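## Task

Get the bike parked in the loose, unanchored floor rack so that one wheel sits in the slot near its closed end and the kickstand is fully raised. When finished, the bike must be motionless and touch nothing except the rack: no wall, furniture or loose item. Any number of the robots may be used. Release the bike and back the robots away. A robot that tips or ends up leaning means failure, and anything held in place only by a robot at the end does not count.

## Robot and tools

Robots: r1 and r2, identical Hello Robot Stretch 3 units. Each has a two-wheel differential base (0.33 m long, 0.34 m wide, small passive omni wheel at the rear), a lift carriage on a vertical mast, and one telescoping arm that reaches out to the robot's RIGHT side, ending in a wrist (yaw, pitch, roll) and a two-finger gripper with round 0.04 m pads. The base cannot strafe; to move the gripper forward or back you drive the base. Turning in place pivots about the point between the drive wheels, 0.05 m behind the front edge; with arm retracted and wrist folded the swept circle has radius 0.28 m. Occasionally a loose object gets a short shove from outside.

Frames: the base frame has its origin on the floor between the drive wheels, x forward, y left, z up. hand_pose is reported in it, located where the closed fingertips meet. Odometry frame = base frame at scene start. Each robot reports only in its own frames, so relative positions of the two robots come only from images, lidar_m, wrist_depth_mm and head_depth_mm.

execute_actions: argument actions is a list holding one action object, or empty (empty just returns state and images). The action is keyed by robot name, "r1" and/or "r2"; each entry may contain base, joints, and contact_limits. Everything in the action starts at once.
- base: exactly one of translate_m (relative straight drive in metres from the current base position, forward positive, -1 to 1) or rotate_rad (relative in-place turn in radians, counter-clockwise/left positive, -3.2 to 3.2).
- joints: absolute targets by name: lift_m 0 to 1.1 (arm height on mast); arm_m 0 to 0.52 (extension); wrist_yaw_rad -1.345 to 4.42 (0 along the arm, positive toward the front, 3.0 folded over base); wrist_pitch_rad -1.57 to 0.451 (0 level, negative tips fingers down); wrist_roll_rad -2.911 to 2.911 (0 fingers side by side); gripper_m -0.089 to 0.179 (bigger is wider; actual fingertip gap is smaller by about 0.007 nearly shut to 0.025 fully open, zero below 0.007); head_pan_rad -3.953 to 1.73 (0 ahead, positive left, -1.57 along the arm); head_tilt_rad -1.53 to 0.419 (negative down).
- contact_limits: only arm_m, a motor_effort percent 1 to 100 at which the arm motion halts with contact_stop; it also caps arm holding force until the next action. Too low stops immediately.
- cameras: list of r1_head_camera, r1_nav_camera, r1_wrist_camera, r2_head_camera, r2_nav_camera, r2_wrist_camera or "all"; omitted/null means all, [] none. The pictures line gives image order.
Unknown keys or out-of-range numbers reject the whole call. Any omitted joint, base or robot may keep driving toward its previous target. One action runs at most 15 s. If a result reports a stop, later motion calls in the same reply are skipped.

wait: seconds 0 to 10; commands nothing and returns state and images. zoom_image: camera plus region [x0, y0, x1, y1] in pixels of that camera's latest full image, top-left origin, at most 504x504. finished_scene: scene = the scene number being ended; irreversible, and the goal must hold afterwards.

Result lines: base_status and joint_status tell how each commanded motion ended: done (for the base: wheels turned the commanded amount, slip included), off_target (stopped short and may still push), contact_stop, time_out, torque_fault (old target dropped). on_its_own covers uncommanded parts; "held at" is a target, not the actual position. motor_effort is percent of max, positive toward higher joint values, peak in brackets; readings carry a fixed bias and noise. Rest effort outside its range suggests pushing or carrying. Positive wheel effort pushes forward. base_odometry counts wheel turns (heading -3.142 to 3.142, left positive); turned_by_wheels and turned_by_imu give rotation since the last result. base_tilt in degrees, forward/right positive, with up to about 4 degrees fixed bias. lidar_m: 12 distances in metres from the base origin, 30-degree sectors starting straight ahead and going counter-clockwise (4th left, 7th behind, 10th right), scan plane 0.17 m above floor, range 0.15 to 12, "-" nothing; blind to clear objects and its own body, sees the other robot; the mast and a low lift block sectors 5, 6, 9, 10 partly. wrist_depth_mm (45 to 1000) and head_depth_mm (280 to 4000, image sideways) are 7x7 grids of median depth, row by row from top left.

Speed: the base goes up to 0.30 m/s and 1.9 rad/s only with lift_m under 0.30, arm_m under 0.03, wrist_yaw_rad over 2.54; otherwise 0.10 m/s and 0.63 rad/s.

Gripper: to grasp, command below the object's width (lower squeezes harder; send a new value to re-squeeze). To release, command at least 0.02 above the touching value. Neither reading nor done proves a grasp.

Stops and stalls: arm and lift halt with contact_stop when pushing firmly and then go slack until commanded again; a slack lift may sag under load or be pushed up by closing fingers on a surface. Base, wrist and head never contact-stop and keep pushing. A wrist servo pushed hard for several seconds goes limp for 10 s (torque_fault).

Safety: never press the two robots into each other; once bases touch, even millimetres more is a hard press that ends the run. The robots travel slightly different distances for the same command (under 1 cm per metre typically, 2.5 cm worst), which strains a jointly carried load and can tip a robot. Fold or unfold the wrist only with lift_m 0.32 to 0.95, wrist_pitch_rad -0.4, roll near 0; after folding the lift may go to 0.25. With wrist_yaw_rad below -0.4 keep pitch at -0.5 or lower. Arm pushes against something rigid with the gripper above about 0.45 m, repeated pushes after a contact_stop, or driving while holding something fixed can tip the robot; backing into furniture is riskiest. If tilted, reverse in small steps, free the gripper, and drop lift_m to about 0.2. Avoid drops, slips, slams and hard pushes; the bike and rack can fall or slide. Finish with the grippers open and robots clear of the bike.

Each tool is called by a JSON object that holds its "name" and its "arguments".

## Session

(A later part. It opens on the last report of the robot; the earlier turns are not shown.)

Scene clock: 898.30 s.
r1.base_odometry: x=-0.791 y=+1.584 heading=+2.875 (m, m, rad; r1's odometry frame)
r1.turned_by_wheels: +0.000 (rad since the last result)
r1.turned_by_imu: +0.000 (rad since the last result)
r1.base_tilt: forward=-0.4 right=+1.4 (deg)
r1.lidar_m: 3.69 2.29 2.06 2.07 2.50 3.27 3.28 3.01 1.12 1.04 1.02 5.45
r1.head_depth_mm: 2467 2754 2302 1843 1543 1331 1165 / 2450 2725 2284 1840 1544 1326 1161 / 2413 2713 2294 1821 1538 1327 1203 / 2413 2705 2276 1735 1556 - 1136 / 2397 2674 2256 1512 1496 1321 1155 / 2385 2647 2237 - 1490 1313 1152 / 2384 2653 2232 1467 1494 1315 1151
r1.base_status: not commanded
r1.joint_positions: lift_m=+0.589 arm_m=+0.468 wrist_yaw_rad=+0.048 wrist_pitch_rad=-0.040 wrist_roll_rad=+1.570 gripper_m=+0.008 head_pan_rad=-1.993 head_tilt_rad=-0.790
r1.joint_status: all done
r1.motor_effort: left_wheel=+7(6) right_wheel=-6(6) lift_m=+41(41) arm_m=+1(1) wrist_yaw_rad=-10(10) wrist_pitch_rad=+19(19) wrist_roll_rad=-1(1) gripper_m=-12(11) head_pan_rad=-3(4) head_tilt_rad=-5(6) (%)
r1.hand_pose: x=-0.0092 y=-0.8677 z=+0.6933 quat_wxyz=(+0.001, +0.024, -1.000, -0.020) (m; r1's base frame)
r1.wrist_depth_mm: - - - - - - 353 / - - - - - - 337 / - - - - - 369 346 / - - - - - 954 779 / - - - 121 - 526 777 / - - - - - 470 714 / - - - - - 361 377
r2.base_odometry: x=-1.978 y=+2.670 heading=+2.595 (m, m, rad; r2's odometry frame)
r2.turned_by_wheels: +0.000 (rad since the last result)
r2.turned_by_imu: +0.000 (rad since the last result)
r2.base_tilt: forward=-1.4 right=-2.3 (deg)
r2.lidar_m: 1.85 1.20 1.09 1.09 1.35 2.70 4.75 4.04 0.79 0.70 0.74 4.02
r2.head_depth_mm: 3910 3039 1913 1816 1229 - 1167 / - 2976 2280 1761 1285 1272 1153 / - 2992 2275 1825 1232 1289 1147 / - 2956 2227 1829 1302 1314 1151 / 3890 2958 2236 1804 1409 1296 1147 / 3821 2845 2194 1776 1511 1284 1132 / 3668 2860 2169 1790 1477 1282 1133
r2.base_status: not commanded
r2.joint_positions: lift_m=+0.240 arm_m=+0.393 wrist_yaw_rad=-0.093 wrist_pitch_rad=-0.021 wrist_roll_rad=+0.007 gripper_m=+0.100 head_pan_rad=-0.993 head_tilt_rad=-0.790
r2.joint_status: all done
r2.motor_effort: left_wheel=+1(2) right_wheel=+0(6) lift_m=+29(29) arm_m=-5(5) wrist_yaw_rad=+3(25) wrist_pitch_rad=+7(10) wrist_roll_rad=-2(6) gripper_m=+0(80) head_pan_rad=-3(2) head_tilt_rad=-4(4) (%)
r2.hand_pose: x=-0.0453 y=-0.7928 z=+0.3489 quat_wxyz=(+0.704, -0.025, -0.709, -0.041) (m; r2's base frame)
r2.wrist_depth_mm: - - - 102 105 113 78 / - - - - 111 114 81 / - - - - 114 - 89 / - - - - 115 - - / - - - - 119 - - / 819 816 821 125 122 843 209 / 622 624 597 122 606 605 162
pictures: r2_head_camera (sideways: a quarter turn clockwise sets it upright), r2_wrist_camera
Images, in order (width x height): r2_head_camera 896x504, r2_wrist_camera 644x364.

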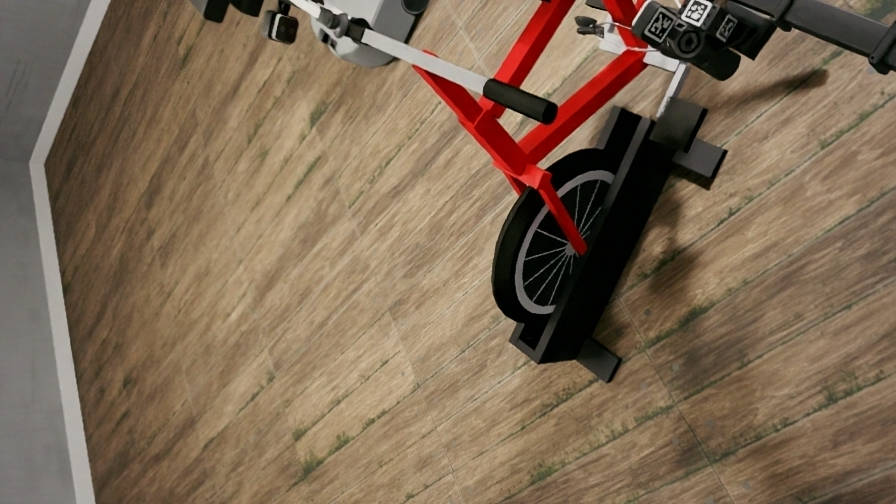

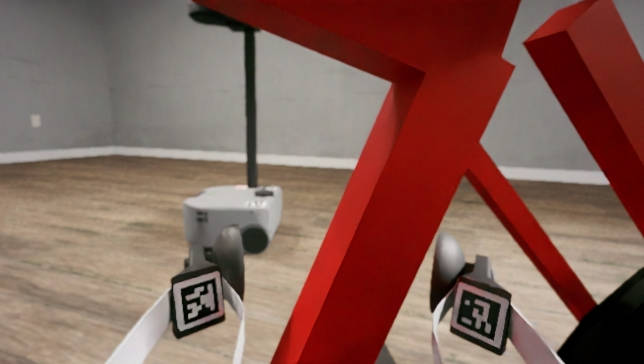

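{"name": "execute_actions", "arguments": {"actions": [{"r2": {"joints": {"arm_m": 0.12, "head_pan_rad": -1.57, "head_tilt_rad": -1.0}}}], "cameras": []}}

{"name": "execute_actions", "arguments": {"actions": [{"r2": {"base": {"translate_m": -0.10}, "joints": {"wrist_yaw_rad": 0.0, "wrist_pitch_rad": -0.4, "lift_m": 0.11, "gripper_m": 0.13}}}], "cameras": ["r2_head_camera", "r2_wrist_camera"]}}

Scene clock: 910.23 s.
r1.base_odometry: x=-0.791 y=+1.584 heading=+2.875 (m, m, rad; r1's odometry frame)
r1.turned_by_wheels: +0.000 (rad since the last result)
r1.turned_by_imu: -0.001 (rad since the last result)
r1.base_tilt: forward=-0.4 right=+1.3 (deg)
r1.lidar_m: 3.68 2.30 2.06 2.06 2.49 3.26 3.29 3.02 1.12 1.04 1.02 5.44
r1.head_depth_mm: 2460 2769 2282 1847 1546 1324 1164 / 2442 2734 2270 1848 1544 1326 1165 / 2421 2718 2257 1834 1542 1325 1202 / 2426 2691 2273 1727 1552 - 1141 / 2394 2677 2260 1517 1491 1320 1158 / 2381 2664 2244 - 1500 1313 1149 / 2373 2620 2241 1473 1493 1314 1149
r1.base_status: not commanded
r1.joint_positions: lift_m=+0.589 arm_m=+0.468 wrist_yaw_rad=+0.048 wrist_pitch_rad=-0.040 wrist_roll_rad=+1.570 gripper_m=+0.008 head_pan_rad=-1.993 head_tilt_rad=-0.790
r1.joint_status: not commanded
r1.motor_effort: left_wheel=+6(6) right_wheel=-6(6) lift_m=+41(41) arm_m=+1(1) wrist_yaw_rad=-10(11) wrist_pitch_rad=+19(19) wrist_roll_rad=-1(1) gripper_m=-9(11) head_pan_rad=-4(3) head_tilt_rad=-6(6) (%)
r1.hand_pose: x=-0.0092 y=-0.8677 z=+0.6933 quat_wxyz=(+0.001, +0.024, -1.000, -0.020) (m; r1's base frame)
r1.wrist_depth_mm: - - - - - - 354 / - - - - - - 338 / - - - - - 371 342 / - - - - - 966 769 / - - - 121 822 750 773 / - - - - - 1000 804 / - - - - - 361 378
r2.base_odometry: x=-1.978 y=+2.670 heading=+2.595 (m, m, rad; r2's odometry frame)
r2.turned_by_wheels: +0.000 (rad since the last result)
r2.turned_by_imu: -0.001 (rad since the last result)
r2.base_tilt: forward=-1.4 right=-2.3 (deg)
r2.lidar_m: 1.85 1.19 1.09 1.10 1.35 2.69 4.76 4.03 0.79 0.70 0.74 4.04
r2.head_depth_mm: 2587 2111 1792 1468 1365 1235 1118 / 2525 2102 1750 1329 1369 1230 1125 / 2516 2088 1056 1375 1350 1232 - / 2488 2035 1641 1454 1378 1188 - / 1785 1877 1747 1321 1351 1217 1100 / 2228 1962 1013 1269 1346 1210 1098 / 2425 2030 1732 1194 1327 1203 1090
r2.base_status: not commanded
r2.joint_positions: lift_m=+0.240 arm_m=+0.120 wrist_yaw_rad=-0.092 wrist_pitch_rad=-0.020 wrist_roll_rad=+0.006 gripper_m=+0.100 head_pan_rad=-1.563 head_tilt_rad=-0.987
r2.joint_status: all done
r2.motor_effort: left_wheel=+0(1) right_wheel=+0(0) lift_m=+29(29) arm_m=-6(4) wrist_yaw_rad=+3(4) wrist_pitch_rad=+7(7) wrist_roll_rad=-1(1) gripper_m=+0(0) head_pan_rad=-2(22) head_tilt_rad=-5(17) (%)
r2.hand_pose: x=-0.0449 y=-0.5200 z=+0.3492 quat_wxyz=(+0.704, -0.025, -0.708, -0.040) (m; r2's base frame)
r2.wrist_depth_mm: 311 328 - 349 335 - - / 317 - - 377 - - - / 329 - - - - - - / 393 356 - - - 428 - / 341 - - 553 429 433 466 / 348 769 391 477 425 451 476 / 350 369 320 603 449 465 598
pictures: none
No camera images: the call's "cameras" was empty. Leave "cameras" out to get every camera's image.

Scene clock: 912.40 s.
r1.base_odometry: x=-0.791 y=+1.584 heading=+2.875 (m, m, rad; r1's odometry frame)
r1.turned_by_wheels: +0.000 (rad since the last result)
r1.turned_by_imu: +0.000 (rad since the last result)
r1.base_tilt: forward=-0.4 right=+1.5 (deg)
r1.lidar_m: 3.70 2.29 2.06 2.06 2.49 3.28 3.27 3.01 1.12 1.04 1.02 5.42
r1.head_depth_mm: 2452 2753 2287 1859 1556 1329 1168 / 2443 2728 2281 1836 1540 1324 1164 / 2421 2717 2295 1837 1546 1326 1202 / 2419 2711 2267 1736 1551 - 1138 / 2407 2695 2268 1517 1499 1319 1154 / 2374 2638 2258 - 1493 1317 1156 / 2380 2635 2248 1479 1483 1312 1151
r1.base_status: not commanded
r1.joint_positions: lift_m=+0.589 arm_m=+0.468 wrist_yaw_rad=+0.048 wrist_pitch_rad=-0.040 wrist_roll_rad=+1.570 gripper_m=+0.008 head_pan_rad=-1.993 head_tilt_rad=-0.790
r1.joint_status: not commanded
r1.motor_effort: left_wheel=+6(6) right_wheel=-6(6) lift_m=+41(41) arm_m=+1(1) wrist_yaw_rad=-11(10) wrist_pitch_rad=+19(19) wrist_roll_rad=-1(1) gripper_m=-11(11) head_pan_rad=-3(4) head_tilt_rad=-6(7) (%)
r1.hand_pose: x=-0.0092 y=-0.8677 z=+0.6933 quat_wxyz=(+0.001, +0.024, -1.000, -0.020) (m; r1's base frame)
r1.wrist_depth_mm: - - - - - - 351 / - - - - - - 338 / - - - - - 371 344 / - - - - - 986 779 / - - - 121 - 780 752 / - - - - - 796 772 / - - - - - 360 378
r2.base_odometry: x=-1.893 y=+2.618 heading=+2.595 (m, m, rad; r2's odometry frame)
r2.turned_by_wheels: +0.000 (rad since the last result)
r2.turned_by_imu: +0.000 (rad since the last result)
r2.base_tilt: forward=-1.4 right=-2.3 (deg)
r2.lidar_m: 1.91 1.23 1.12 1.13 1.39 2.79 4.62 3.98 0.81 0.78 0.77 4.14
r2.head_depth_mm: 2576 2130 1786 1538 1385 1235 1119 / 2509 2088 1776 1360 1381 1227 1130 / 2508 2076 1698 1298 1365 1250 - / 2498 2081 1041 1468 1364 1192 - / 2370 1925 1641 1447 1359 1216 1105 / 1962 1898 1734 1327 1341 1215 1098 / 2224 1976 1031 1228 1336 1206 1093
r2.base_status: done
r2.joint_positions: lift_m=+0.110 arm_m=+0.120 wrist_yaw_rad=-0.003 wrist_pitch_rad=-0.413 wrist_roll_rad=+0.006 gripper_m=+0.130 head_pan_rad=-1.563 head_tilt_rad=-0.987
r2.joint_status: all done
r2.motor_effort: left_wheel=+1(2) right_wheel=-1(6) lift_m=+18(29) arm_m=-6(6) wrist_yaw_rad=+3(6) wrist_pitch_rad=+4(7) wrist_roll_rad=-1(1) gripper_m=+0(82) head_pan_rad=-3(2) head_tilt_rad=-4(4) (%)
r2.hand_pose: x=-0.0222 y=-0.4904 z=+0.1241 quat_wxyz=(+0.690, +0.144, -0.694, -0.147) (m; r2's base frame)
r2.wrist_depth_mm: 249 270 311 386 338 342 365 / 324 397 916 902 370 386 397 / 351 368 606 604 405 427 568 / 383 393 449 450 430 450 453 / 352 346 359 361 348 362 360 / 300 303 299 302 298 - 300 / 256 250 255 257 257 243 261
pictures: r2_head_camera (sideways: a quarter turn clockwise sets it upright), r2_wrist_camera
Images, in order (width x height): r2_head_camera 896x504, r2_wrist_camera 644x364.

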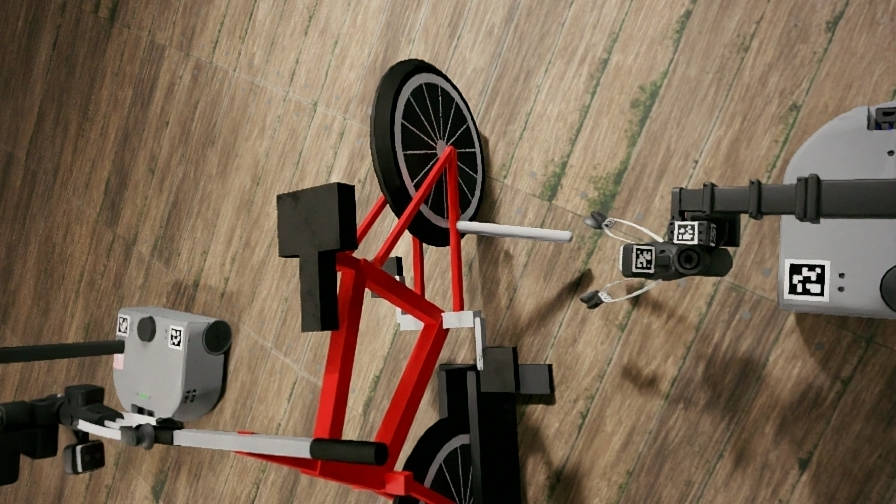

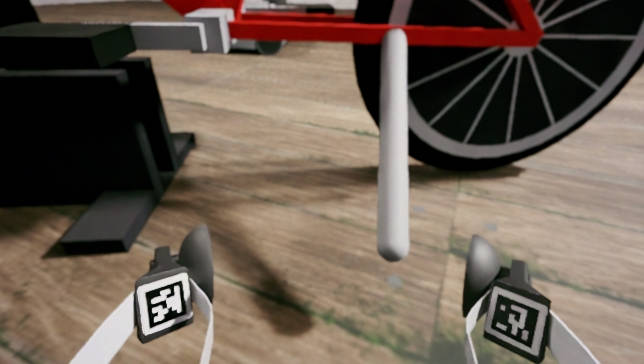

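{"name": "execute_actions", "arguments": {"actions": [{"r2": {"base": {"translate_m": -0.045}}}], "cameras": []}}

{"name": "execute_actions", "arguments": {"actions": [{"r2": {"joints": {"arm_m": 0.29, "lift_m": 0.10}}}], "cameras": ["r2_head_camera", "r2_wrist_camera"]}}

Scene clock: 923.43 s.
r1.base_odometry: x=-0.791 y=+1.584 heading=+2.875 (m, m, rad; r1's odometry frame)
r1.turned_by_wheels: +0.000 (rad since the last result)
r1.turned_by_imu: +0.000 (rad since the last result)
r1.base_tilt: forward=-0.4 right=+1.5 (deg)
r1.lidar_m: 3.68 2.29 2.06 2.07 2.49 3.26 3.27 3.01 1.11 1.04 1.02 5.46
r1.head_depth_mm: 2462 2765 2294 1840 1540 1327 1160 / 2434 2734 2295 1838 1545 1331 1162 / 2430 2730 2274 1834 1541 1321 1202 / 2422 2686 2277 1738 1552 - 1140 / 2403 2672 2261 1508 1501 1314 1153 / 2385 2675 2241 - 1494 1313 1152 / 2354 2665 2258 1470 1489 1312 1150
r1.base_status: not commanded
r1.joint_positions: lift_m=+0.589 arm_m=+0.468 wrist_yaw_rad=+0.048 wrist_pitch_rad=-0.040 wrist_roll_rad=+1.570 gripper_m=+0.008 head_pan_rad=-1.993 head_tilt_rad=-0.790
r1.joint_status: not commanded
r1.motor_effort: left_wheel=+5(6) right_wheel=-6(6) lift_m=+41(41) arm_m=+1(1) wrist_yaw_rad=-11(11) wrist_pitch_rad=+19(19) wrist_roll_rad=-1(1) gripper_m=-11(9) head_pan_rad=-3(3) head_tilt_rad=-6(6) (%)
r1.hand_pose: x=-0.0092 y=-0.8677 z=+0.6933 quat_wxyz=(+0.001, +0.024, -1.000, -0.020) (m; r1's base frame)
r1.wrist_depth_mm: - - - - - - 352 / - - - - - - 339 / - - - - - 370 346 / - - - - - - 776 / - - - 121 - 955 796 / - - - - - 777 790 / - - - - - 365 379
r2.base_odometry: x=-1.855 y=+2.595 heading=+2.595 (m, m, rad; r2's odometry frame)
r2.turned_by_wheels: +0.000 (rad since the last result)
r2.turned_by_imu: -0.001 (rad since the last result)
r2.base_tilt: forward=-1.5 right=-2.3 (deg)
r2.lidar_m: 1.94 1.25 1.14 1.15 1.41 2.83 4.61 3.97 0.81 0.78 0.80 0.94
r2.head_depth_mm: 2556 2101 1792 1551 1378 1226 1117 / 2561 2093 1781 1460 1378 1232 1132 / 2522 2054 1770 1313 1369 1241 - / 2523 2074 1036 1330 1358 1183 - / 2460 1935 1076 1467 1348 1218 1098 / 2306 1894 1733 1309 1344 1208 1101 / 1043 1926 1012 1281 1346 1192 1094
r2.base_status: done
r2.joint_positions: lift_m=+0.110 arm_m=+0.120 wrist_yaw_rad=-0.003 wrist_pitch_rad=-0.413 wrist_roll_rad=+0.006 gripper_m=+0.130 head_pan_rad=-1.563 head_tilt_rad=-0.987
r2.joint_status: not commanded
r2.motor_effort: left_wheel=+1(2) right_wheel=-1(5) lift_m=+19(19) arm_m=-6(6) wrist_yaw_rad=+3(4) wrist_pitch_rad=+4(4) wrist_roll_rad=-1(1) gripper_m=+1(1) head_pan_rad=-2(3) head_tilt_rad=-4(4) (%)
r2.hand_pose: x=-0.0222 y=-0.4904 z=+0.1241 quat_wxyz=(+0.690, +0.144, -0.694, -0.147) (m; r2's base frame)
r2.wrist_depth_mm: 272 279 386 340 347 355 370 / 337 817 911 391 383 393 750 / 356 451 604 530 420 429 609 / 385 428 447 430 451 455 456 / 331 360 362 334 360 361 362 / 299 306 299 299 300 - 301 / 258 249 256 256 256 243 263
pictures: none
No camera images: the call's "cameras" was empty. Leave "cameras" out to get every camera's image.

Scene clock: 925.93 s.
r1.base_odometry: x=-0.791 y=+1.584 heading=+2.875 (m, m, rad; r1's odometry frame)
r1.turned_by_wheels: +0.000 (rad since the last result)
r1.turned_by_imu: +0.000 (rad since the last result)
r1.base_tilt: forward=-0.4 right=+1.5 (deg)
r1.lidar_m: 3.71 2.29 2.06 2.07 2.49 3.27 3.29 3.02 1.12 1.04 1.02 5.46
r1.head_depth_mm: 2473 2758 2303 1853 1550 1327 1165 / 2445 2718 2285 1857 1550 1322 1165 / 2431 2723 2274 1832 1546 1324 1209 / 2420 2724 2281 1748 1552 - 1134 / 2389 2676 2281 1512 1496 1311 1159 / 2368 2668 2245 - 1494 1313 1152 / 2392 2663 2254 1461 1485 1312 1152
r1.base_status: not commanded
r1.joint_positions: lift_m=+0.589 arm_m=+0.468 wrist_yaw_rad=+0.048 wrist_pitch_rad=-0.040 wrist_roll_rad=+1.570 gripper_m=+0.008 head_pan_rad=-1.993 head_tilt_rad=-0.790
r1.joint_status: not commanded
r1.motor_effort: left_wheel=+6(6) right_wheel=-6(6) lift_m=+41(41) arm_m=+1(1) wrist_yaw_rad=-10(11) wrist_pitch_rad=+19(19) wrist_roll_rad=-1(1) gripper_m=-9(11) head_pan_rad=-4(3) head_tilt_rad=-6(6) (%)
r1.hand_pose: x=-0.0092 y=-0.8677 z=+0.6933 quat_wxyz=(+0.001, +0.024, -1.000, -0.020) (m; r1's base frame)
r1.wrist_depth_mm: - - - - - - 352 / - - - - - - 337 / - - - - - 371 346 / - - - - - - 782 / - - - 121 - 955 790 / - - - - - 632 726 / - - - - - 358 382
r2.base_odometry: x=-1.855 y=+2.595 heading=+2.595 (m, m, rad; r2's odometry frame)
r2.turned_by_wheels: +0.000 (rad since the last result)
r2.turned_by_imu: +0.000 (rad since the last result)
r2.base_tilt: forward=-1.4 right=-2.2 (deg)
r2.lidar_m: 1.94 1.25 1.14 1.15 1.42 2.83 4.62 3.95 0.81 0.77 0.79 0.94
r2.head_depth_mm: 2582 2102 1792 1554 1373 1245 1122 / 2545 2065 1777 1467 1375 1229 1134 / 2528 2085 1772 1301 1386 1235 - / 2493 2060 1039 1343 1353 1222 - / 2470 1953 1071 1466 1348 1210 1106 / 2289 1871 1737 1308 1346 1206 1093 / 1042 1944 1014 1280 1331 1208 1091
r2.base_status: not commanded
r2.joint_positions: lift_m=+0.100 arm_m=+0.290 wrist_yaw_rad=-0.002 wrist_pitch_rad=-0.413 wrist_roll_rad=+0.006 gripper_m=+0.130 head_pan_rad=-1.563 head_tilt_rad=-0.987
r2.joint_status: all done
r2.motor_effort: left_wheel=+1(1) right_wheel=-1(1) lift_m=+18(18) arm_m=+7(11) wrist_yaw_rad=+3(3) wrist_pitch_rad=+4(4) wrist_roll_rad=-1(1) gripper_m=+0(0) head_pan_rad=-2(3) head_tilt_rad=-4(5) (%)
r2.hand_pose: x=-0.0220 y=-0.6595 z=+0.1140 quat_wxyz=(+0.690, +0.144, -0.694, -0.147) (m; r2's base frame)
r2.wrist_depth_mm: 175 231 248 196 194 199 198 / 712 726 711 177 214 220 225 / 572 567 580 238 235 241 248 / 373 432 425 396 260 270 277 / 318 341 344 140 316 301 336 / 287 291 288 130 285 - 287 / 246 239 246 122 246 235 252
pictures: r2_head_camera (sideways: a quarter turn clockwise sets it upright), r2_wrist_camera
Images, in order (width x height): r2_head_camera 896x504, r2_wrist_camera 644x364.

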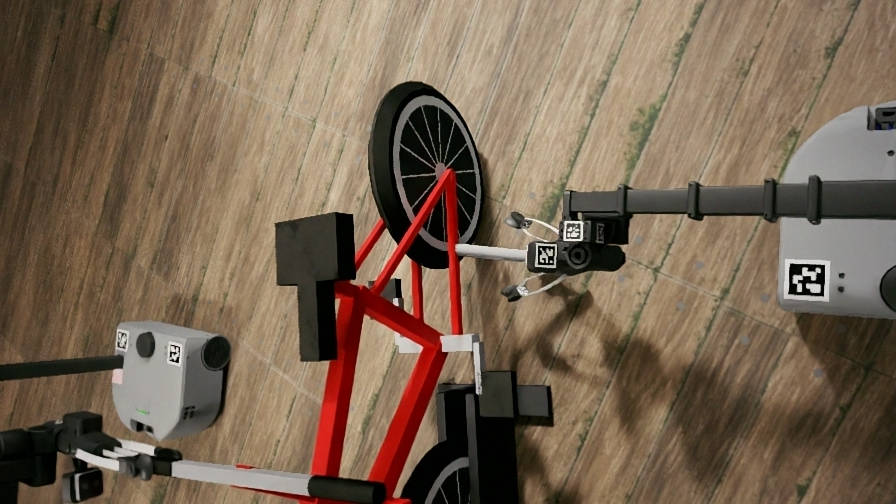

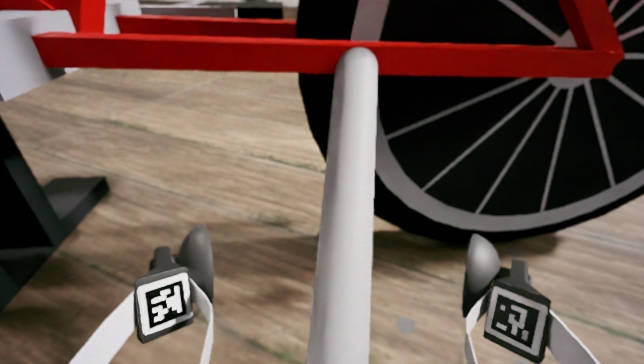

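{"name": "execute_actions", "arguments": {"actions": [{"r2": {"base": {"translate_m": -0.13}, "joints": {"lift_m": 0.13}}}], "cameras": ["r2_head_camera", "r2_wrist_camera"]}}

{"name": "execute_actions", "arguments": {"actions": [{"r2": {"base": {"translate_m": -0.09}, "joints": {"lift_m": 0.19}}}], "cameras": ["r2_head_camera", "r2_wrist_camera"]}}

Scene clock: 939.57 s.
r1.base_odometry: x=-0.791 y=+1.584 heading=+2.875 (m, m, rad; r1's odometry frame)
r1.turned_by_wheels: +0.000 (rad since the last result)
r1.turned_by_imu: +0.000 (rad since the last result)
r1.base_tilt: forward=-0.4 right=+1.5 (deg)
r1.lidar_m: 3.65 2.30 2.06 2.06 2.49 3.25 3.28 3.01 1.12 1.04 1.03 5.45
r1.head_depth_mm: 2464 2787 2292 1837 1547 1325 1163 / 2430 2725 2285 1845 1542 1329 1172 / 2426 2701 2276 1833 1536 1324 1205 / 2420 2683 2257 1730 1549 - 1138 / 2385 2688 2263 1523 1495 1314 1156 / 2379 2646 2240 - 1500 1313 1151 / 2358 2627 2247 1469 1491 1312 1146
r1.base_status: not commanded
r1.joint_positions: lift_m=+0.589 arm_m=+0.468 wrist_yaw_rad=+0.058 wrist_pitch_rad=-0.040 wrist_roll_rad=+1.570 gripper_m=+0.008 head_pan_rad=-1.993 head_tilt_rad=-0.790
r1.joint_status: not commanded
r1.on_its_own: wrist_yaw_rad is at rest, and its effort (-18) is outside its rest range (-12 to +12)
r1.motor_effort: left_wheel=+13(13) right_wheel=-13(13) lift_m=+41(41) arm_m=+1(1) wrist_yaw_rad=-18(18) wrist_pitch_rad=+19(19) wrist_roll_rad=-1(1) gripper_m=-11(9) head_pan_rad=-3(4) head_tilt_rad=-6(6) (%)
r1.hand_pose: x=-0.0066 y=-0.8675 z=+0.6933 quat_wxyz=(+0.001, +0.029, -0.999, -0.020) (m; r1's base frame)
r1.wrist_depth_mm: - - - - - - 345 / - - - - - - 337 / - - - - - 962 343 / - - - - - - 775 / - - - 121 - 962 785 / - - - - - 974 798 / - - - - - 365 378
r2.base_odometry: x=-1.743 y=+2.527 heading=+2.596 (m, m, rad; r2's odometry frame)
r2.turned_by_wheels: +0.001 (rad since the last result)
r2.turned_by_imu: +0.001 (rad since the last result)
r2.base_tilt: forward=-1.4 right=-2.3 (deg)
r2.lidar_m: 2.02 1.30 1.19 1.19 1.47 2.96 4.49 3.91 0.84 0.76 0.86 0.97
r2.head_depth_mm: 2553 2135 1769 1547 1387 1237 1122 / 2610 2095 1767 1557 1369 1228 1131 / 2518 2090 1774 1377 1381 1227 - / 2479 2038 1753 1293 1321 1217 - / 2458 2047 1181 1320 1330 1213 1103 / 2354 1879 1083 1451 1341 1210 1095 / 2405 1896 1658 1286 1351 1196 1091
r2.base_status: done
r2.joint_positions: lift_m=+0.130 arm_m=+0.290 wrist_yaw_rad=+0.149 wrist_pitch_rad=-0.370 wrist_roll_rad=+0.040 gripper_m=+0.130 head_pan_rad=-1.563 head_tilt_rad=-0.988
r2.joint_status: all done
r2.on_its_own: wrist_yaw_rad is held at +0.104, not at your +0.000, by its stall guard, which is still easing; right_wheel is at rest, and its effort (-21) is outside its rest range (-18 to +18)
r2.motor_effort: left_wheel=+10(16) right_wheel=-21(36) lift_m=+24(35) arm_m=+7(7) wrist_yaw_rad=-51(98) wrist_pitch_rad=-11(11) wrist_roll_rad=-14(14) gripper_m=-12(18) head_pan_rad=-2(3) head_tilt_rad=-4(4) (%)
r2.hand_pose: x=+0.0128 y=-0.6622 z=+0.1537 quat_wxyz=(+0.689, +0.180, -0.697, -0.082) (m; r2's base frame)
r2.wrist_depth_mm: 241 - 216 207 200 200 198 / 258 336 233 223 216 217 212 / 227 229 217 218 212 233 231 / 565 563 263 267 261 254 249 / 403 447 386 293 288 279 372 / 357 - 335 343 317 - 332 / 304 161 296 292 289 271 288
pictures: r2_head_camera (sideways: a quarter turn clockwise sets it upright), r2_wrist_camera
Images, in order (width x height): r2_head_camera 896x504, r2_wrist_camera 644x364.

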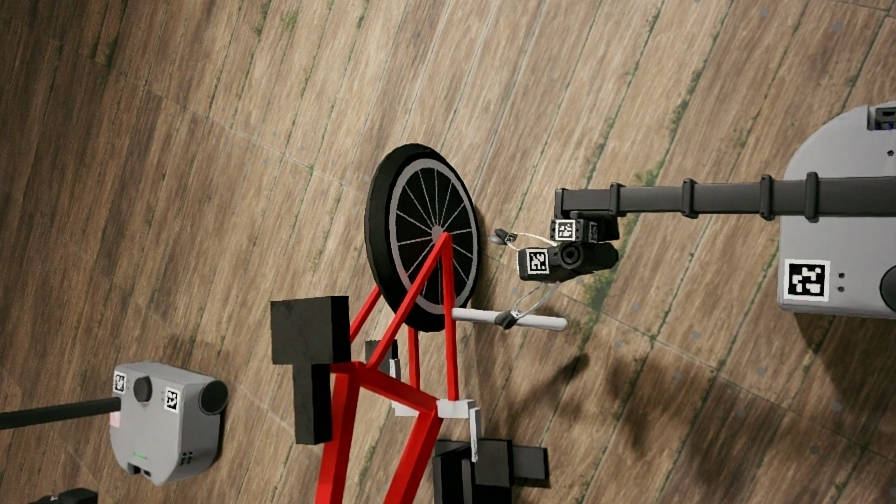

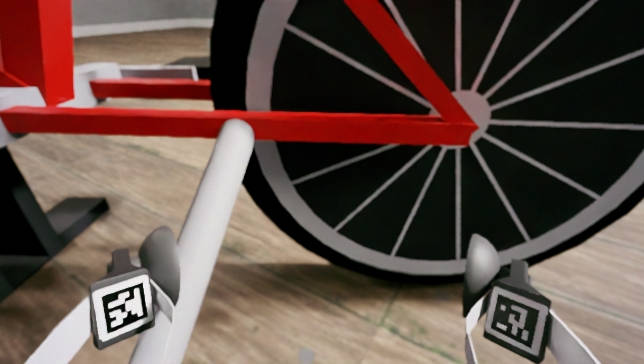

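Scene clock: 941.63 s.
r1.base_odometry: x=-0.791 y=+1.584 heading=+2.875 (m, m, rad; r1's odometry frame)
r1.turned_by_wheels: +0.000 (rad since the last result)
r1.turned_by_imu: +0.000 (rad since the last result)
r1.base_tilt: forward=-0.4 right=+1.5 (deg)
r1.lidar_m: 3.68 2.29 2.06 2.06 2.50 3.27 3.30 3.01 1.12 1.04 1.02 5.48
r1.head_depth_mm: 2459 2741 2297 1849 1540 1324 1164 / 2430 2729 2276 1848 1548 1321 1163 / 2413 2724 2275 1842 1534 1324 1200 / 2411 2687 2276 1736 1547 - 1138 / 2422 2675 2268 1520 1489 1315 1155 / 2411 2649 2243 - 1494 1312 1158 / 2366 2640 2264 1469 1489 1316 1152
r1.base_status: not commanded
r1.joint_positions: lift_m=+0.589 arm_m=+0.468 wrist_yaw_rad=+0.058 wrist_pitch_rad=-0.040 wrist_roll_rad=+1.570 gripper_m=+0.008 head_pan_rad=-1.993 head_tilt_rad=-0.790
r1.joint_status: not commanded
r1.on_its_own: wrist_yaw_rad is at rest, and its effort (-18) is outside its rest range (-12 to +12)
r1.motor_effort: left_wheel=+12(13) right_wheel=-12(13) lift_m=+41(41) arm_m=+1(1) wrist_yaw_rad=-18(19) wrist_pitch_rad=+19(19) wrist_roll_rad=-1(1) gripper_m=-11(10) head_pan_rad=-4(4) head_tilt_rad=-6(7) (%)
r1.hand_pose: x=-0.0066 y=-0.8675 z=+0.6933 quat_wxyz=(+0.001, +0.029, -0.999, -0.020) (m; r1's base frame)
r1.wrist_depth_mm: - - - - - - 347 / - - - - - - 336 / - - - - - 954 343 / - - - - - - 777 / - - - 121 - 985 770 / - - - - - 965 786 / - - - - - 364 376
r2.base_odometry: x=-1.667 y=+2.481 heading=+2.596 (m, m, rad; r2's odometry frame)
r2.turned_by_wheels: +0.000 (rad since the last result)
r2.turned_by_imu: +0.000 (rad since the last result)
r2.base_tilt: forward=-1.4 right=-2.3 (deg)
r2.lidar_m: 2.08 1.34 1.22 1.23 1.52 3.07 4.42 3.86 3.54 0.71 0.70 0.98
r2.head_depth_mm: 2599 2089 1815 1558 1376 1238 1121 / 2580 2092 1784 1555 1370 1227 1135 / 2510 2060 1756 1509 1376 1246 - / 2475 2064 1755 1339 1306 1225 - / 2446 2036 1728 1292 1346 1206 1100 / 2436 1923 1025 1342 1319 1203 1095 / 2362 1871 1615 1430 1329 1207 1100
r2.base_status: done
r2.joint_positions: lift_m=+0.190 arm_m=+0.290 wrist_yaw_rad=+0.107 wrist_pitch_rad=-0.413 wrist_roll_rad=+0.007 gripper_m=+0.130 head_pan_rad=-1.563 head_tilt_rad=-0.988
r2.joint_status: all done
r2.on_its_own: wrist_yaw_rad is held at +0.104, not at your +0.000, by its stall guard, which is not easing now
r2.motor_effort: left_wheel=+1(7) right_wheel=+0(25) lift_m=+31(32) arm_m=+6(7) wrist_yaw_rad=-3(52) wrist_pitch_rad=+4(11) wrist_roll_rad=-1(14) gripper_m=+0(12) head_pan_rad=-3(2) head_tilt_rad=-4(4) (%)
r2.hand_pose: x=+0.0025 y=-0.6584 z=+0.2036 quat_wxyz=(+0.697, +0.181, -0.685, -0.109) (m; r2's base frame)
r2.wrist_depth_mm: - 217 220 219 217 221 - / - 243 232 237 236 237 - / 335 268 261 255 257 260 796 / 538 252 257 284 284 294 603 / 458 440 323 318 316 470 476 / 224 391 382 363 383 - 398 / 209 329 339 339 339 322 345
pictures: r2_head_camera (sideways: a quarter turn clockwise sets it upright), r2_wrist_camera
Images, in order (width x height): r2_head_camera 896x504, r2_wrist_camera 644x364.

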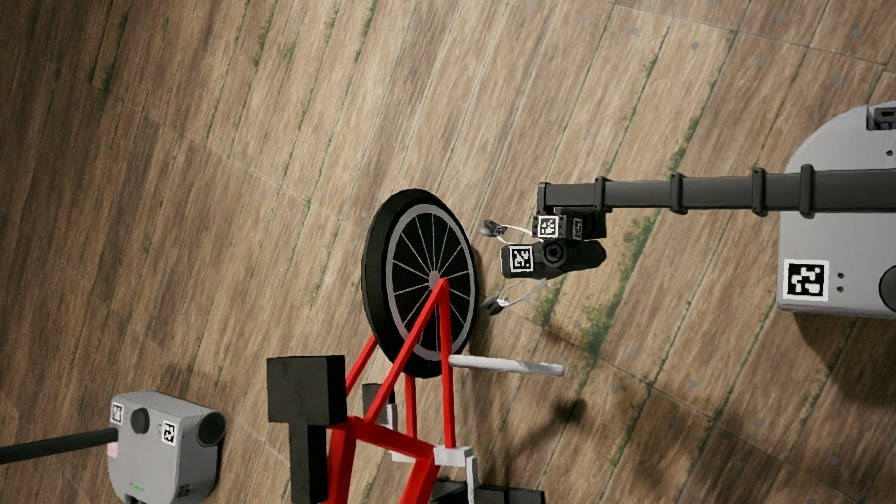

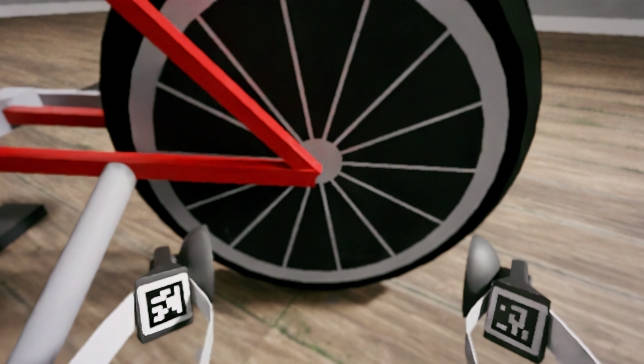

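{"name": "execute_actions", "arguments": {"actions": [{"r2": {"base": {"translate_m": 0.22}, "joints": {"lift_m": 0.21, "wrist_yaw_rad": 0.0, "arm_m": 0.27}}, "r1": {"joints": {"wrist_yaw_rad": 0.055}}}], "cameras": ["r2_wrist_camera"]}}

{"name": "execute_actions", "arguments": {"actions": [{"r2": {"joints": {"lift_m": 0.05}}}], "cameras": ["r2_head_camera", "r2_wrist_camera"]}}

Scene clock: 982.87 s.
r1.base_odometry: x=-0.791 y=+1.584 heading=+2.875 (m, m, rad; r1's odometry frame)
r1.turned_by_wheels: +0.000 (rad since the last result)
r1.turned_by_imu: -0.001 (rad since the last result)
r1.base_tilt: forward=-0.4 right=+1.5 (deg)
r1.lidar_m: 3.70 2.29 2.06 2.06 2.49 3.27 3.28 3.00 1.11 1.04 1.02 5.47
r1.head_depth_mm: 2462 2737 2308 1852 1548 1333 1164 / 2459 2735 2271 1831 1541 1328 1164 / 2438 2705 2288 1825 1537 1321 1203 / 2421 2692 2265 1733 1549 - 1137 / 2395 2689 2253 1517 1498 1323 1156 / 2388 2665 2260 - 1495 1318 1154 / 2369 2638 2245 1468 1487 1314 1152
r1.base_status: not commanded
r1.joint_positions: lift_m=+0.589 arm_m=+0.468 wrist_yaw_rad=+0.063 wrist_pitch_rad=-0.040 wrist_roll_rad=+1.570 gripper_m=+0.008 head_pan_rad=-1.993 head_tilt_rad=-0.790
r1.joint_status: all done
r1.motor_effort: left_wheel=+8(12) right_wheel=-8(12) lift_m=+41(41) arm_m=+1(1) wrist_yaw_rad=-6(18) wrist_pitch_rad=+19(19) wrist_roll_rad=-1(1) gripper_m=-11(11) head_pan_rad=-3(3) head_tilt_rad=-7(6) (%)
r1.hand_pose: x=-0.0054 y=-0.8675 z=+0.6933 quat_wxyz=(+0.001, +0.031, -0.999, -0.020) (m; r1's base frame)
r1.wrist_depth_mm: - - - - - - 348 / - - - - - - 335 / - - - - 369 971 344 / - - - - - - 775 / - - - 121 - 973 777 / - - - - - 644 769 / - - - - - 364 376
r2.base_odometry: x=-1.855 y=+2.595 heading=+2.596 (m, m, rad; r2's odometry frame)
r2.turned_by_wheels: +0.000 (rad since the last result)
r2.turned_by_imu: -0.002 (rad since the last result)
r2.base_tilt: forward=-1.4 right=-2.2 (deg)
r2.lidar_m: 1.94 1.25 1.14 1.15 1.42 2.83 4.60 3.96 0.81 0.68 0.79 0.94
r2.head_depth_mm: 2578 2106 1786 1560 1385 1232 1117 / 2536 2087 1795 1471 1368 1229 1131 / 2489 2081 1765 1299 1389 1227 - / 2486 2036 1038 1328 1311 1219 - / 2434 1964 1087 1472 1357 1214 1102 / 2291 1884 1728 1318 1348 1208 1095 / 1040 1929 1002 1280 1328 1204 1095
r2.base_status: done
r2.joint_positions: lift_m=+0.210 arm_m=+0.270 wrist_yaw_rad=+0.003 wrist_pitch_rad=-0.413 wrist_roll_rad=+0.007 gripper_m=+0.130 head_pan_rad=-1.563 head_tilt_rad=-0.988
r2.joint_status: all done
r2.motor_effort: left_wheel=+1(4) right_wheel=-1(4) lift_m=+31(30) arm_m=-5(5) wrist_yaw_rad=-3(3) wrist_pitch_rad=+4(4) wrist_roll_rad=-1(1) gripper_m=+0(0) head_pan_rad=-2(3) head_tilt_rad=-4(4) (%)
r2.hand_pose: x=-0.0209 y=-0.6404 z=+0.2235 quat_wxyz=(+0.690, +0.146, -0.694, -0.145) (m; r2's base frame)
r2.wrist_depth_mm: - 216 - - 215 218 223 / - 236 - - 232 237 244 / 245 253 351 268 257 257 267 / 633 242 640 268 264 266 299 / 203 440 507 464 315 323 336 / 361 406 418 394 361 - 410 / 321 351 361 343 361 341 365
pictures: r2_wrist_camera
Images, in order (width x height): r2_wrist_camera 644x364.

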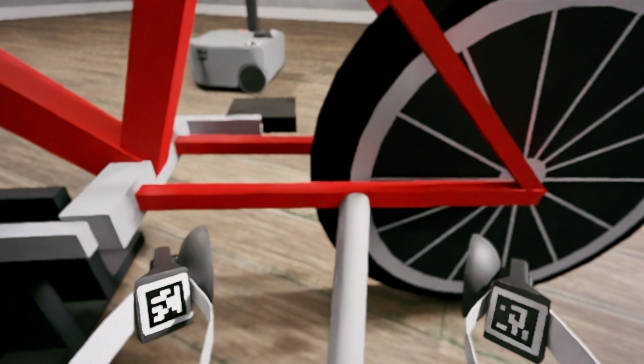

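Scene clock: 985.17 s.
r1.base_odometry: x=-0.791 y=+1.584 heading=+2.875 (m, m, rad; r1's odometry frame)
r1.turned_by_wheels: +0.000 (rad since the last result)
r1.turned_by_imu: +0.000 (rad since the last result)
r1.base_tilt: forward=-0.4 right=+1.5 (deg)
r1.lidar_m: 3.68 2.30 2.06 2.07 2.48 3.26 3.27 3.02 1.12 1.04 1.02 5.46
r1.head_depth_mm: 2460 2753 2294 1844 1551 1330 1169 / 2446 2740 2282 1844 1547 1324 1162 / 2434 2730 2257 1840 1536 1320 1204 / 2424 2728 2272 1735 1551 - 1142 / 2406 2698 2268 1515 1496 1319 1153 / 2394 2672 2237 - 1494 1311 1157 / 2369 2649 2230 1465 1490 1314 1149
r1.base_status: not commanded
r1.joint_positions: lift_m=+0.589 arm_m=+0.468 wrist_yaw_rad=+0.063 wrist_pitch_rad=-0.040 wrist_roll_rad=+1.570 gripper_m=+0.008 head_pan_rad=-1.993 head_tilt_rad=-0.790
r1.joint_status: not commanded
r1.motor_effort: left_wheel=+8(8) right_wheel=-8(8) lift_m=+41(41) arm_m=+1(1) wrist_yaw_rad=-7(6) wrist_pitch_rad=+19(19) wrist_roll_rad=-1(1) gripper_m=-9(12) head_pan_rad=-4(3) head_tilt_rad=-7(6) (%)
r1.hand_pose: x=-0.0054 y=-0.8675 z=+0.6933 quat_wxyz=(+0.001, +0.031, -0.999, -0.020) (m; r1's base frame)
r1.wrist_depth_mm: - - - - - - 350 / - - - - - - 337 / - - - - 371 939 344 / - - - - - - 793 / - - - 121 - 974 779 / - - - - - 729 689 / - - - - - 364 374
r2.base_odometry: x=-1.855 y=+2.595 heading=+2.596 (m, m, rad; r2's odometry frame)
r2.turned_by_wheels: +0.000 (rad since the last result)
r2.turned_by_imu: +0.000 (rad since the last result)
r2.base_tilt: forward=-1.4 right=-2.2 (deg)
r2.lidar_m: 1.94 1.25 1.14 1.15 1.41 2.84 4.59 3.99 0.81 0.77 0.79 0.94
r2.head_depth_mm: 2575 2115 1797 1553 1381 1240 1128 / 2537 2101 1775 1463 1376 1228 1129 / 2518 2089 1757 1299 1363 1217 - / 2479 2035 1036 1332 1378 1213 - / 2443 1947 1085 1478 1349 1210 1096 / 2310 1885 1737 1313 1342 1210 1092 / 1042 1934 1010 1272 1332 1199 1089
r2.base_status: not commanded
r2.joint_positions: lift_m=+0.050 arm_m=+0.270 wrist_yaw_rad=+0.003 wrist_pitch_rad=-0.413 wrist_roll_rad=+0.007 gripper_m=+0.130 head_pan_rad=-1.563 head_tilt_rad=-0.988
r2.joint_status: all done
r2.motor_effort: left_wheel=+1(1) right_wheel=-1(1) lift_m=+18(27) arm_m=-6(6) wrist_yaw_rad=-3(3) wrist_pitch_rad=+4(4) wrist_roll_rad=-1(1) gripper_m=+0(0) head_pan_rad=-2(2) head_tilt_rad=-4(4) (%)
r2.hand_pose: x=-0.0209 y=-0.6404 z=+0.0641 quat_wxyz=(+0.690, +0.146, -0.694, -0.145) (m; r2's base frame)
r2.wrist_depth_mm: - - - 223 212 219 224 / 682 685 684 572 231 238 244 / 376 456 456 402 252 262 268 / 309 338 342 308 286 292 327 / 269 272 271 250 261 272 271 / 225 230 226 102 219 - 226 / 195 187 192 94 189 184 197
pictures: r2_head_camera (sideways: a quarter turn clockwise sets it upright), r2_wrist_camera
Images, in order (width x height): r2_head_camera 896x504, r2_wrist_camera 644x364.

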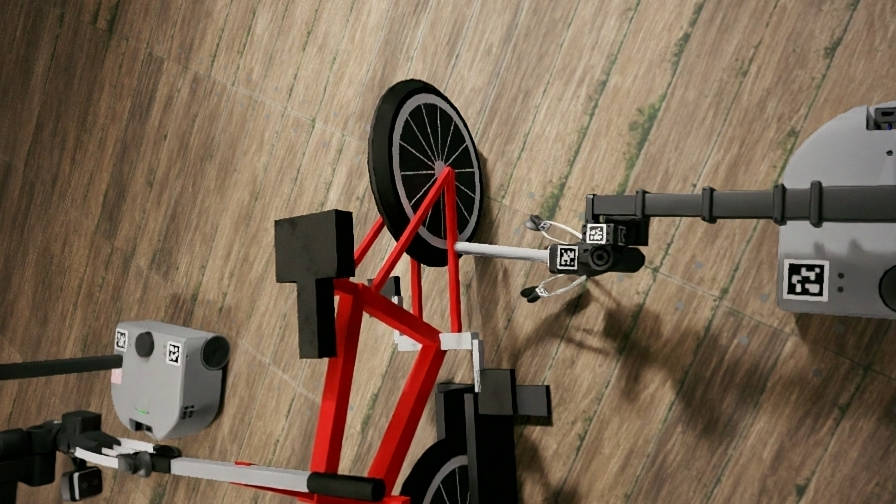

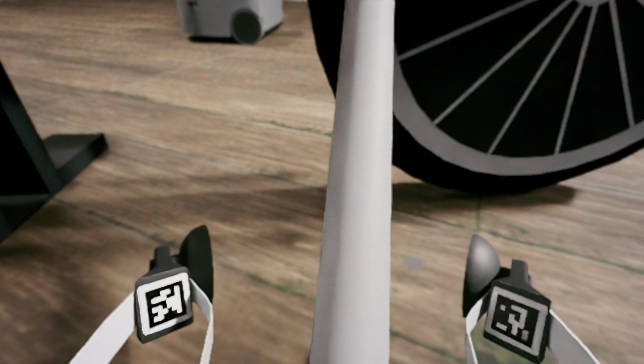

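{"name": "execute_actions", "arguments": {"actions": [{"r2": {"base": {"translate_m": -0.12}}}], "cameras": ["r2_head_camera", "r2_wrist_camera"]}}

Scene clock: 992.67 s.
r1.base_odometry: x=-0.791 y=+1.584 heading=+2.875 (m, m, rad; r1's odometry frame)
r1.turned_by_wheels: +0.000 (rad since the last result)
r1.turned_by_imu: +0.000 (rad since the last result)
r1.base_tilt: forward=-0.4 right=+1.5 (deg)
r1.lidar_m: 3.68 2.29 2.06 2.07 2.50 3.26 3.29 3.00 1.12 1.03 1.03 5.44
r1.head_depth_mm: 2482 2729 2288 1851 1547 1331 1162 / 2467 2699 2277 1856 1540 1321 1163 / 2437 2715 2272 1826 1536 1329 1208 / 2415 2691 2287 1733 1557 - 1139 / 2373 2677 2256 1561 1498 1318 1156 / 2399 2674 2251 - 1489 1317 1154 / 2377 2660 2234 1465 1495 1318 1152
r1.base_status: not commanded
r1.joint_positions: lift_m=+0.589 arm_m=+0.468 wrist_yaw_rad=+0.137 wrist_pitch_rad=-0.040 wrist_roll_rad=+1.572 gripper_m=+0.008 head_pan_rad=-1.993 head_tilt_rad=-0.790
r1.joint_status: not commanded
r1.on_its_own: wrist_yaw_rad is held at +0.108, not at your +0.055, by its stall guard, which is still easing
r1.motor_effort: left_wheel=+17(19) right_wheel=-17(20) lift_m=+41(41) arm_m=+1(1) wrist_yaw_rad=-22(31) wrist_pitch_rad=+19(19) wrist_roll_rad=-1(1) gripper_m=-12(9) head_pan_rad=-4(3) head_tilt_rad=-5(6) (%)
r1.hand_pose: x=+0.0134 y=-0.8656 z=+0.6933 quat_wxyz=(+0.001, +0.068, -0.997, -0.020) (m; r1's base frame)
r1.wrist_depth_mm: - - - - - - 327 / - - - - - 328 328 / - - - - 337 - 346 / - - - - - 959 774 / - - - 121 - 975 778 / - - - - - 381 720 / - - - - - 380 384
r2.base_odometry: x=-1.752 y=+2.533 heading=+2.597 (m, m, rad; r2's odometry frame)
r2.turned_by_wheels: +0.001 (rad since the last result)
r2.turned_by_imu: +0.001 (rad since the last result)
r2.base_tilt: forward=-1.4 right=-2.3 (deg)
r2.lidar_m: 2.00 1.30 1.18 1.19 1.47 2.96 4.51 3.90 0.83 0.68 0.84 0.97
r2.head_depth_mm: 2560 2130 1779 1564 1388 1241 1123 / 2556 2127 1773 1532 1372 1235 1126 / 2482 2077 1762 1375 1363 1223 - / 2525 2063 1741 1292 1404 1212 - / 2483 2030 1033 1337 1320 1219 1104 / 2402 1888 1630 1443 1348 1207 1099 / 2342 1911 1652 1280 1344 1202 1091
r2.base_status: done
r2.joint_positions: lift_m=+0.050 arm_m=+0.270 wrist_yaw_rad=+0.131 wrist_pitch_rad=-0.400 wrist_roll_rad=+0.007 gripper_m=+0.130 head_pan_rad=-1.563 head_tilt_rad=-0.988
r2.joint_status: not commanded
r2.on_its_own: wrist_yaw_rad is held at +0.077, not at your +0.000, by its stall guard, which is still easing; right_wheel is at rest, and its effort (-32) is outside its rest range (-18 to +18)
r2.motor_effort: left_wheel=+13(15) right_wheel=-32(42) lift_m=+18(18) arm_m=-5(6) wrist_yaw_rad=-60(69) wrist_pitch_rad=+0(4) wrist_roll_rad=-2(2) gripper_m=-11(13) head_pan_rad=-2(2) head_tilt_rad=-4(4) (%)
r2.hand_pose: x=+0.0080 y=-0.6400 z=+0.0670 quat_wxyz=(+0.698, +0.185, -0.685, -0.096) (m; r2's base frame)
r2.wrist_depth_mm: - - - 222 222 217 214 / 729 732 609 244 239 235 231 / 425 479 137 270 261 256 251 / 351 353 126 336 285 281 332 / 279 286 117 277 279 275 278 / 232 - 109 231 232 - 231 / 201 192 102 197 198 187 201
pictures: r2_head_camera (sideways: a quarter turn clockwise sets it upright), r2_wrist_camera
Images, in order (width x height): r2_head_camera 896x504, r2_wrist_camera 644x364.

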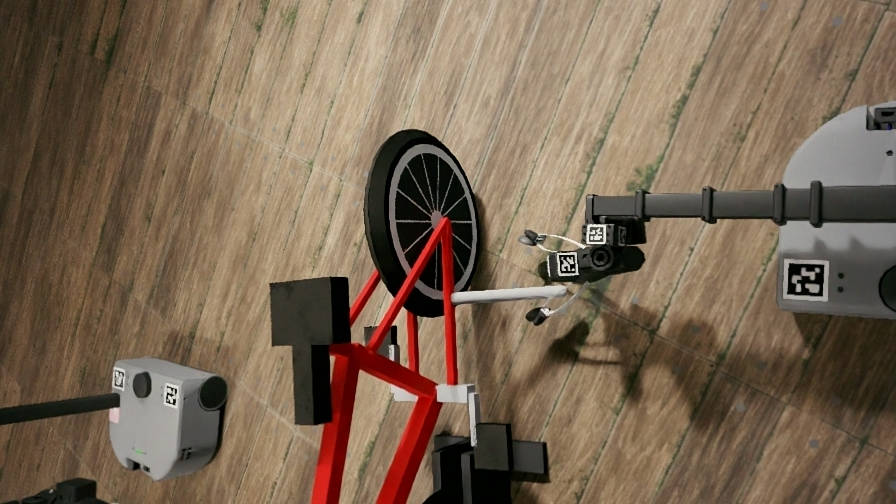

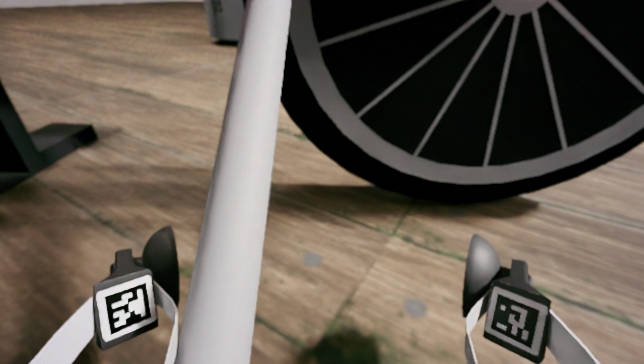

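{"name": "execute_actions", "arguments": {"actions": [{"r2": {"base": {"translate_m": -0.13}, "joints": {"lift_m": 0.08}}}], "cameras": ["r2_head_camera", "r2_wrist_camera"]}}

Scene clock: 1000.13 s.
r1.base_odometry: x=-0.791 y=+1.584 heading=+2.875 (m, m, rad; r1's odometry frame)
r1.turned_by_wheels: -0.001 (rad since the last result)
r1.turned_by_imu: -0.002 (rad since the last result)
r1.base_tilt: forward=-0.4 right=+1.4 (deg)
r1.lidar_m: 3.69 2.29 2.06 2.06 2.49 3.26 3.28 3.01 1.12 1.03 1.03 5.47
r1.head_depth_mm: 2444 2737 2300 1844 1547 1330 1168 / 2451 2742 2283 1838 1542 1325 1165 / 2407 2697 2276 1843 1541 1323 1201 / 2408 2721 2271 1743 1570 - 1139 / 2382 2683 2263 1574 1507 1316 1156 / 2374 2661 2252 - 1493 1310 1154 / 2370 2647 2236 1677 1489 1313 1153
r1.base_status: not commanded
r1.joint_positions: lift_m=+0.589 arm_m=+0.468 wrist_yaw_rad=+0.240 wrist_pitch_rad=-0.039 wrist_roll_rad=+1.572 gripper_m=+0.008 head_pan_rad=-1.993 head_tilt_rad=-0.791
r1.joint_status: not commanded
r1.on_its_own: wrist_yaw_rad is held at +0.245, not at your +0.055, by its stall guard, which is not easing now
r1.motor_effort: left_wheel=+3(14) right_wheel=-2(15) lift_m=+41(41) arm_m=+1(1) wrist_yaw_rad=+4(20) wrist_pitch_rad=+19(19) wrist_roll_rad=-1(1) gripper_m=-11(10) head_pan_rad=-4(4) head_tilt_rad=-6(6) (%)
r1.hand_pose: x=+0.0393 y=-0.8607 z=+0.6936 quat_wxyz=(+0.002, +0.120, -0.993, -0.020) (m; r1's base frame)
r1.wrist_depth_mm: - - - - - - 307 / - - - - - 320 324 / - - - - 350 994 771 / - - - - - 971 779 / - - - 122 - 983 796 / - - - - - 407 400 / - - - - - 404 735
r2.base_odometry: x=-1.641 y=+2.465 heading=+2.597 (m, m, rad; r2's odometry frame)
r2.turned_by_wheels: +0.000 (rad since the last result)
r2.turned_by_imu: -0.002 (rad since the last result)
r2.base_tilt: forward=-1.3 right=-2.3 (deg)
r2.lidar_m: 2.09 1.35 1.23 1.24 1.53 3.07 4.38 3.86 3.53 0.71 0.71 0.98
r2.head_depth_mm: 2565 2108 1798 1575 1388 1241 1119 / 2515 2097 1768 1541 1370 1232 1130 / 2491 2069 1750 1520 1382 1223 - / 2472 2029 1758 1382 1408 1216 - / 2465 2010 1700 1295 1349 1211 1099 / 2409 1983 1019 1432 1318 1209 1093 / 2340 1873 1614 1262 1326 1201 1087
r2.base_status: done
r2.joint_positions: lift_m=+0.080 arm_m=+0.270 wrist_yaw_rad=+0.272 wrist_pitch_rad=-0.413 wrist_roll_rad=+0.007 gripper_m=+0.130 head_pan_rad=-1.564 head_tilt_rad=-0.990
r2.joint_status: all done
r2.on_its_own: wrist_yaw_rad is held at +0.269, not at your +0.000, by its stall guard, which is not easing now
r2.motor_effort: left_wheel=+1(14) right_wheel=-1(39) lift_m=+22(34) arm_m=+3(4) wrist_yaw_rad=-3(97) wrist_pitch_rad=+4(20) wrist_roll_rad=-1(20) gripper_m=+0(18) head_pan_rad=-2(3) head_tilt_rad=-4(4) (%)
r2.hand_pose: x=+0.0388 y=-0.6316 z=+0.0940 quat_wxyz=(+0.703, +0.237, -0.668, -0.051) (m; r2's base frame)
r2.wrist_depth_mm: - - 227 221 229 222 214 / 781 214 281 268 252 240 229 / 472 199 464 293 275 261 254 / 375 374 396 320 301 291 396 / 170 314 315 313 316 317 315 / 246 267 261 261 261 - 262 / 225 219 224 224 224 215 229
pictures: r2_head_camera (sideways: a quarter turn clockwise sets it upright), r2_wrist_camera
Images, in order (width x height): r2_head_camera 896x504, r2_wrist_camera 644x364.

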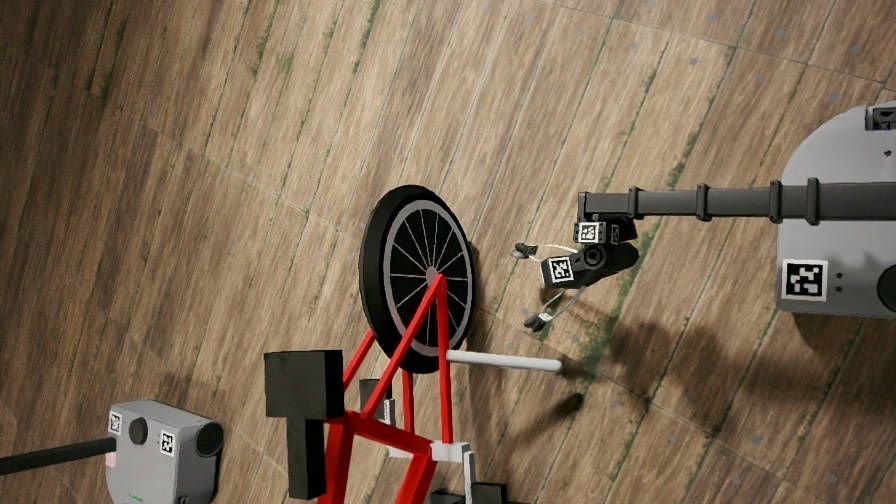

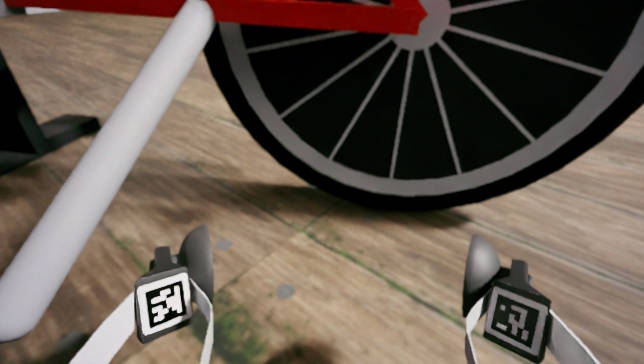

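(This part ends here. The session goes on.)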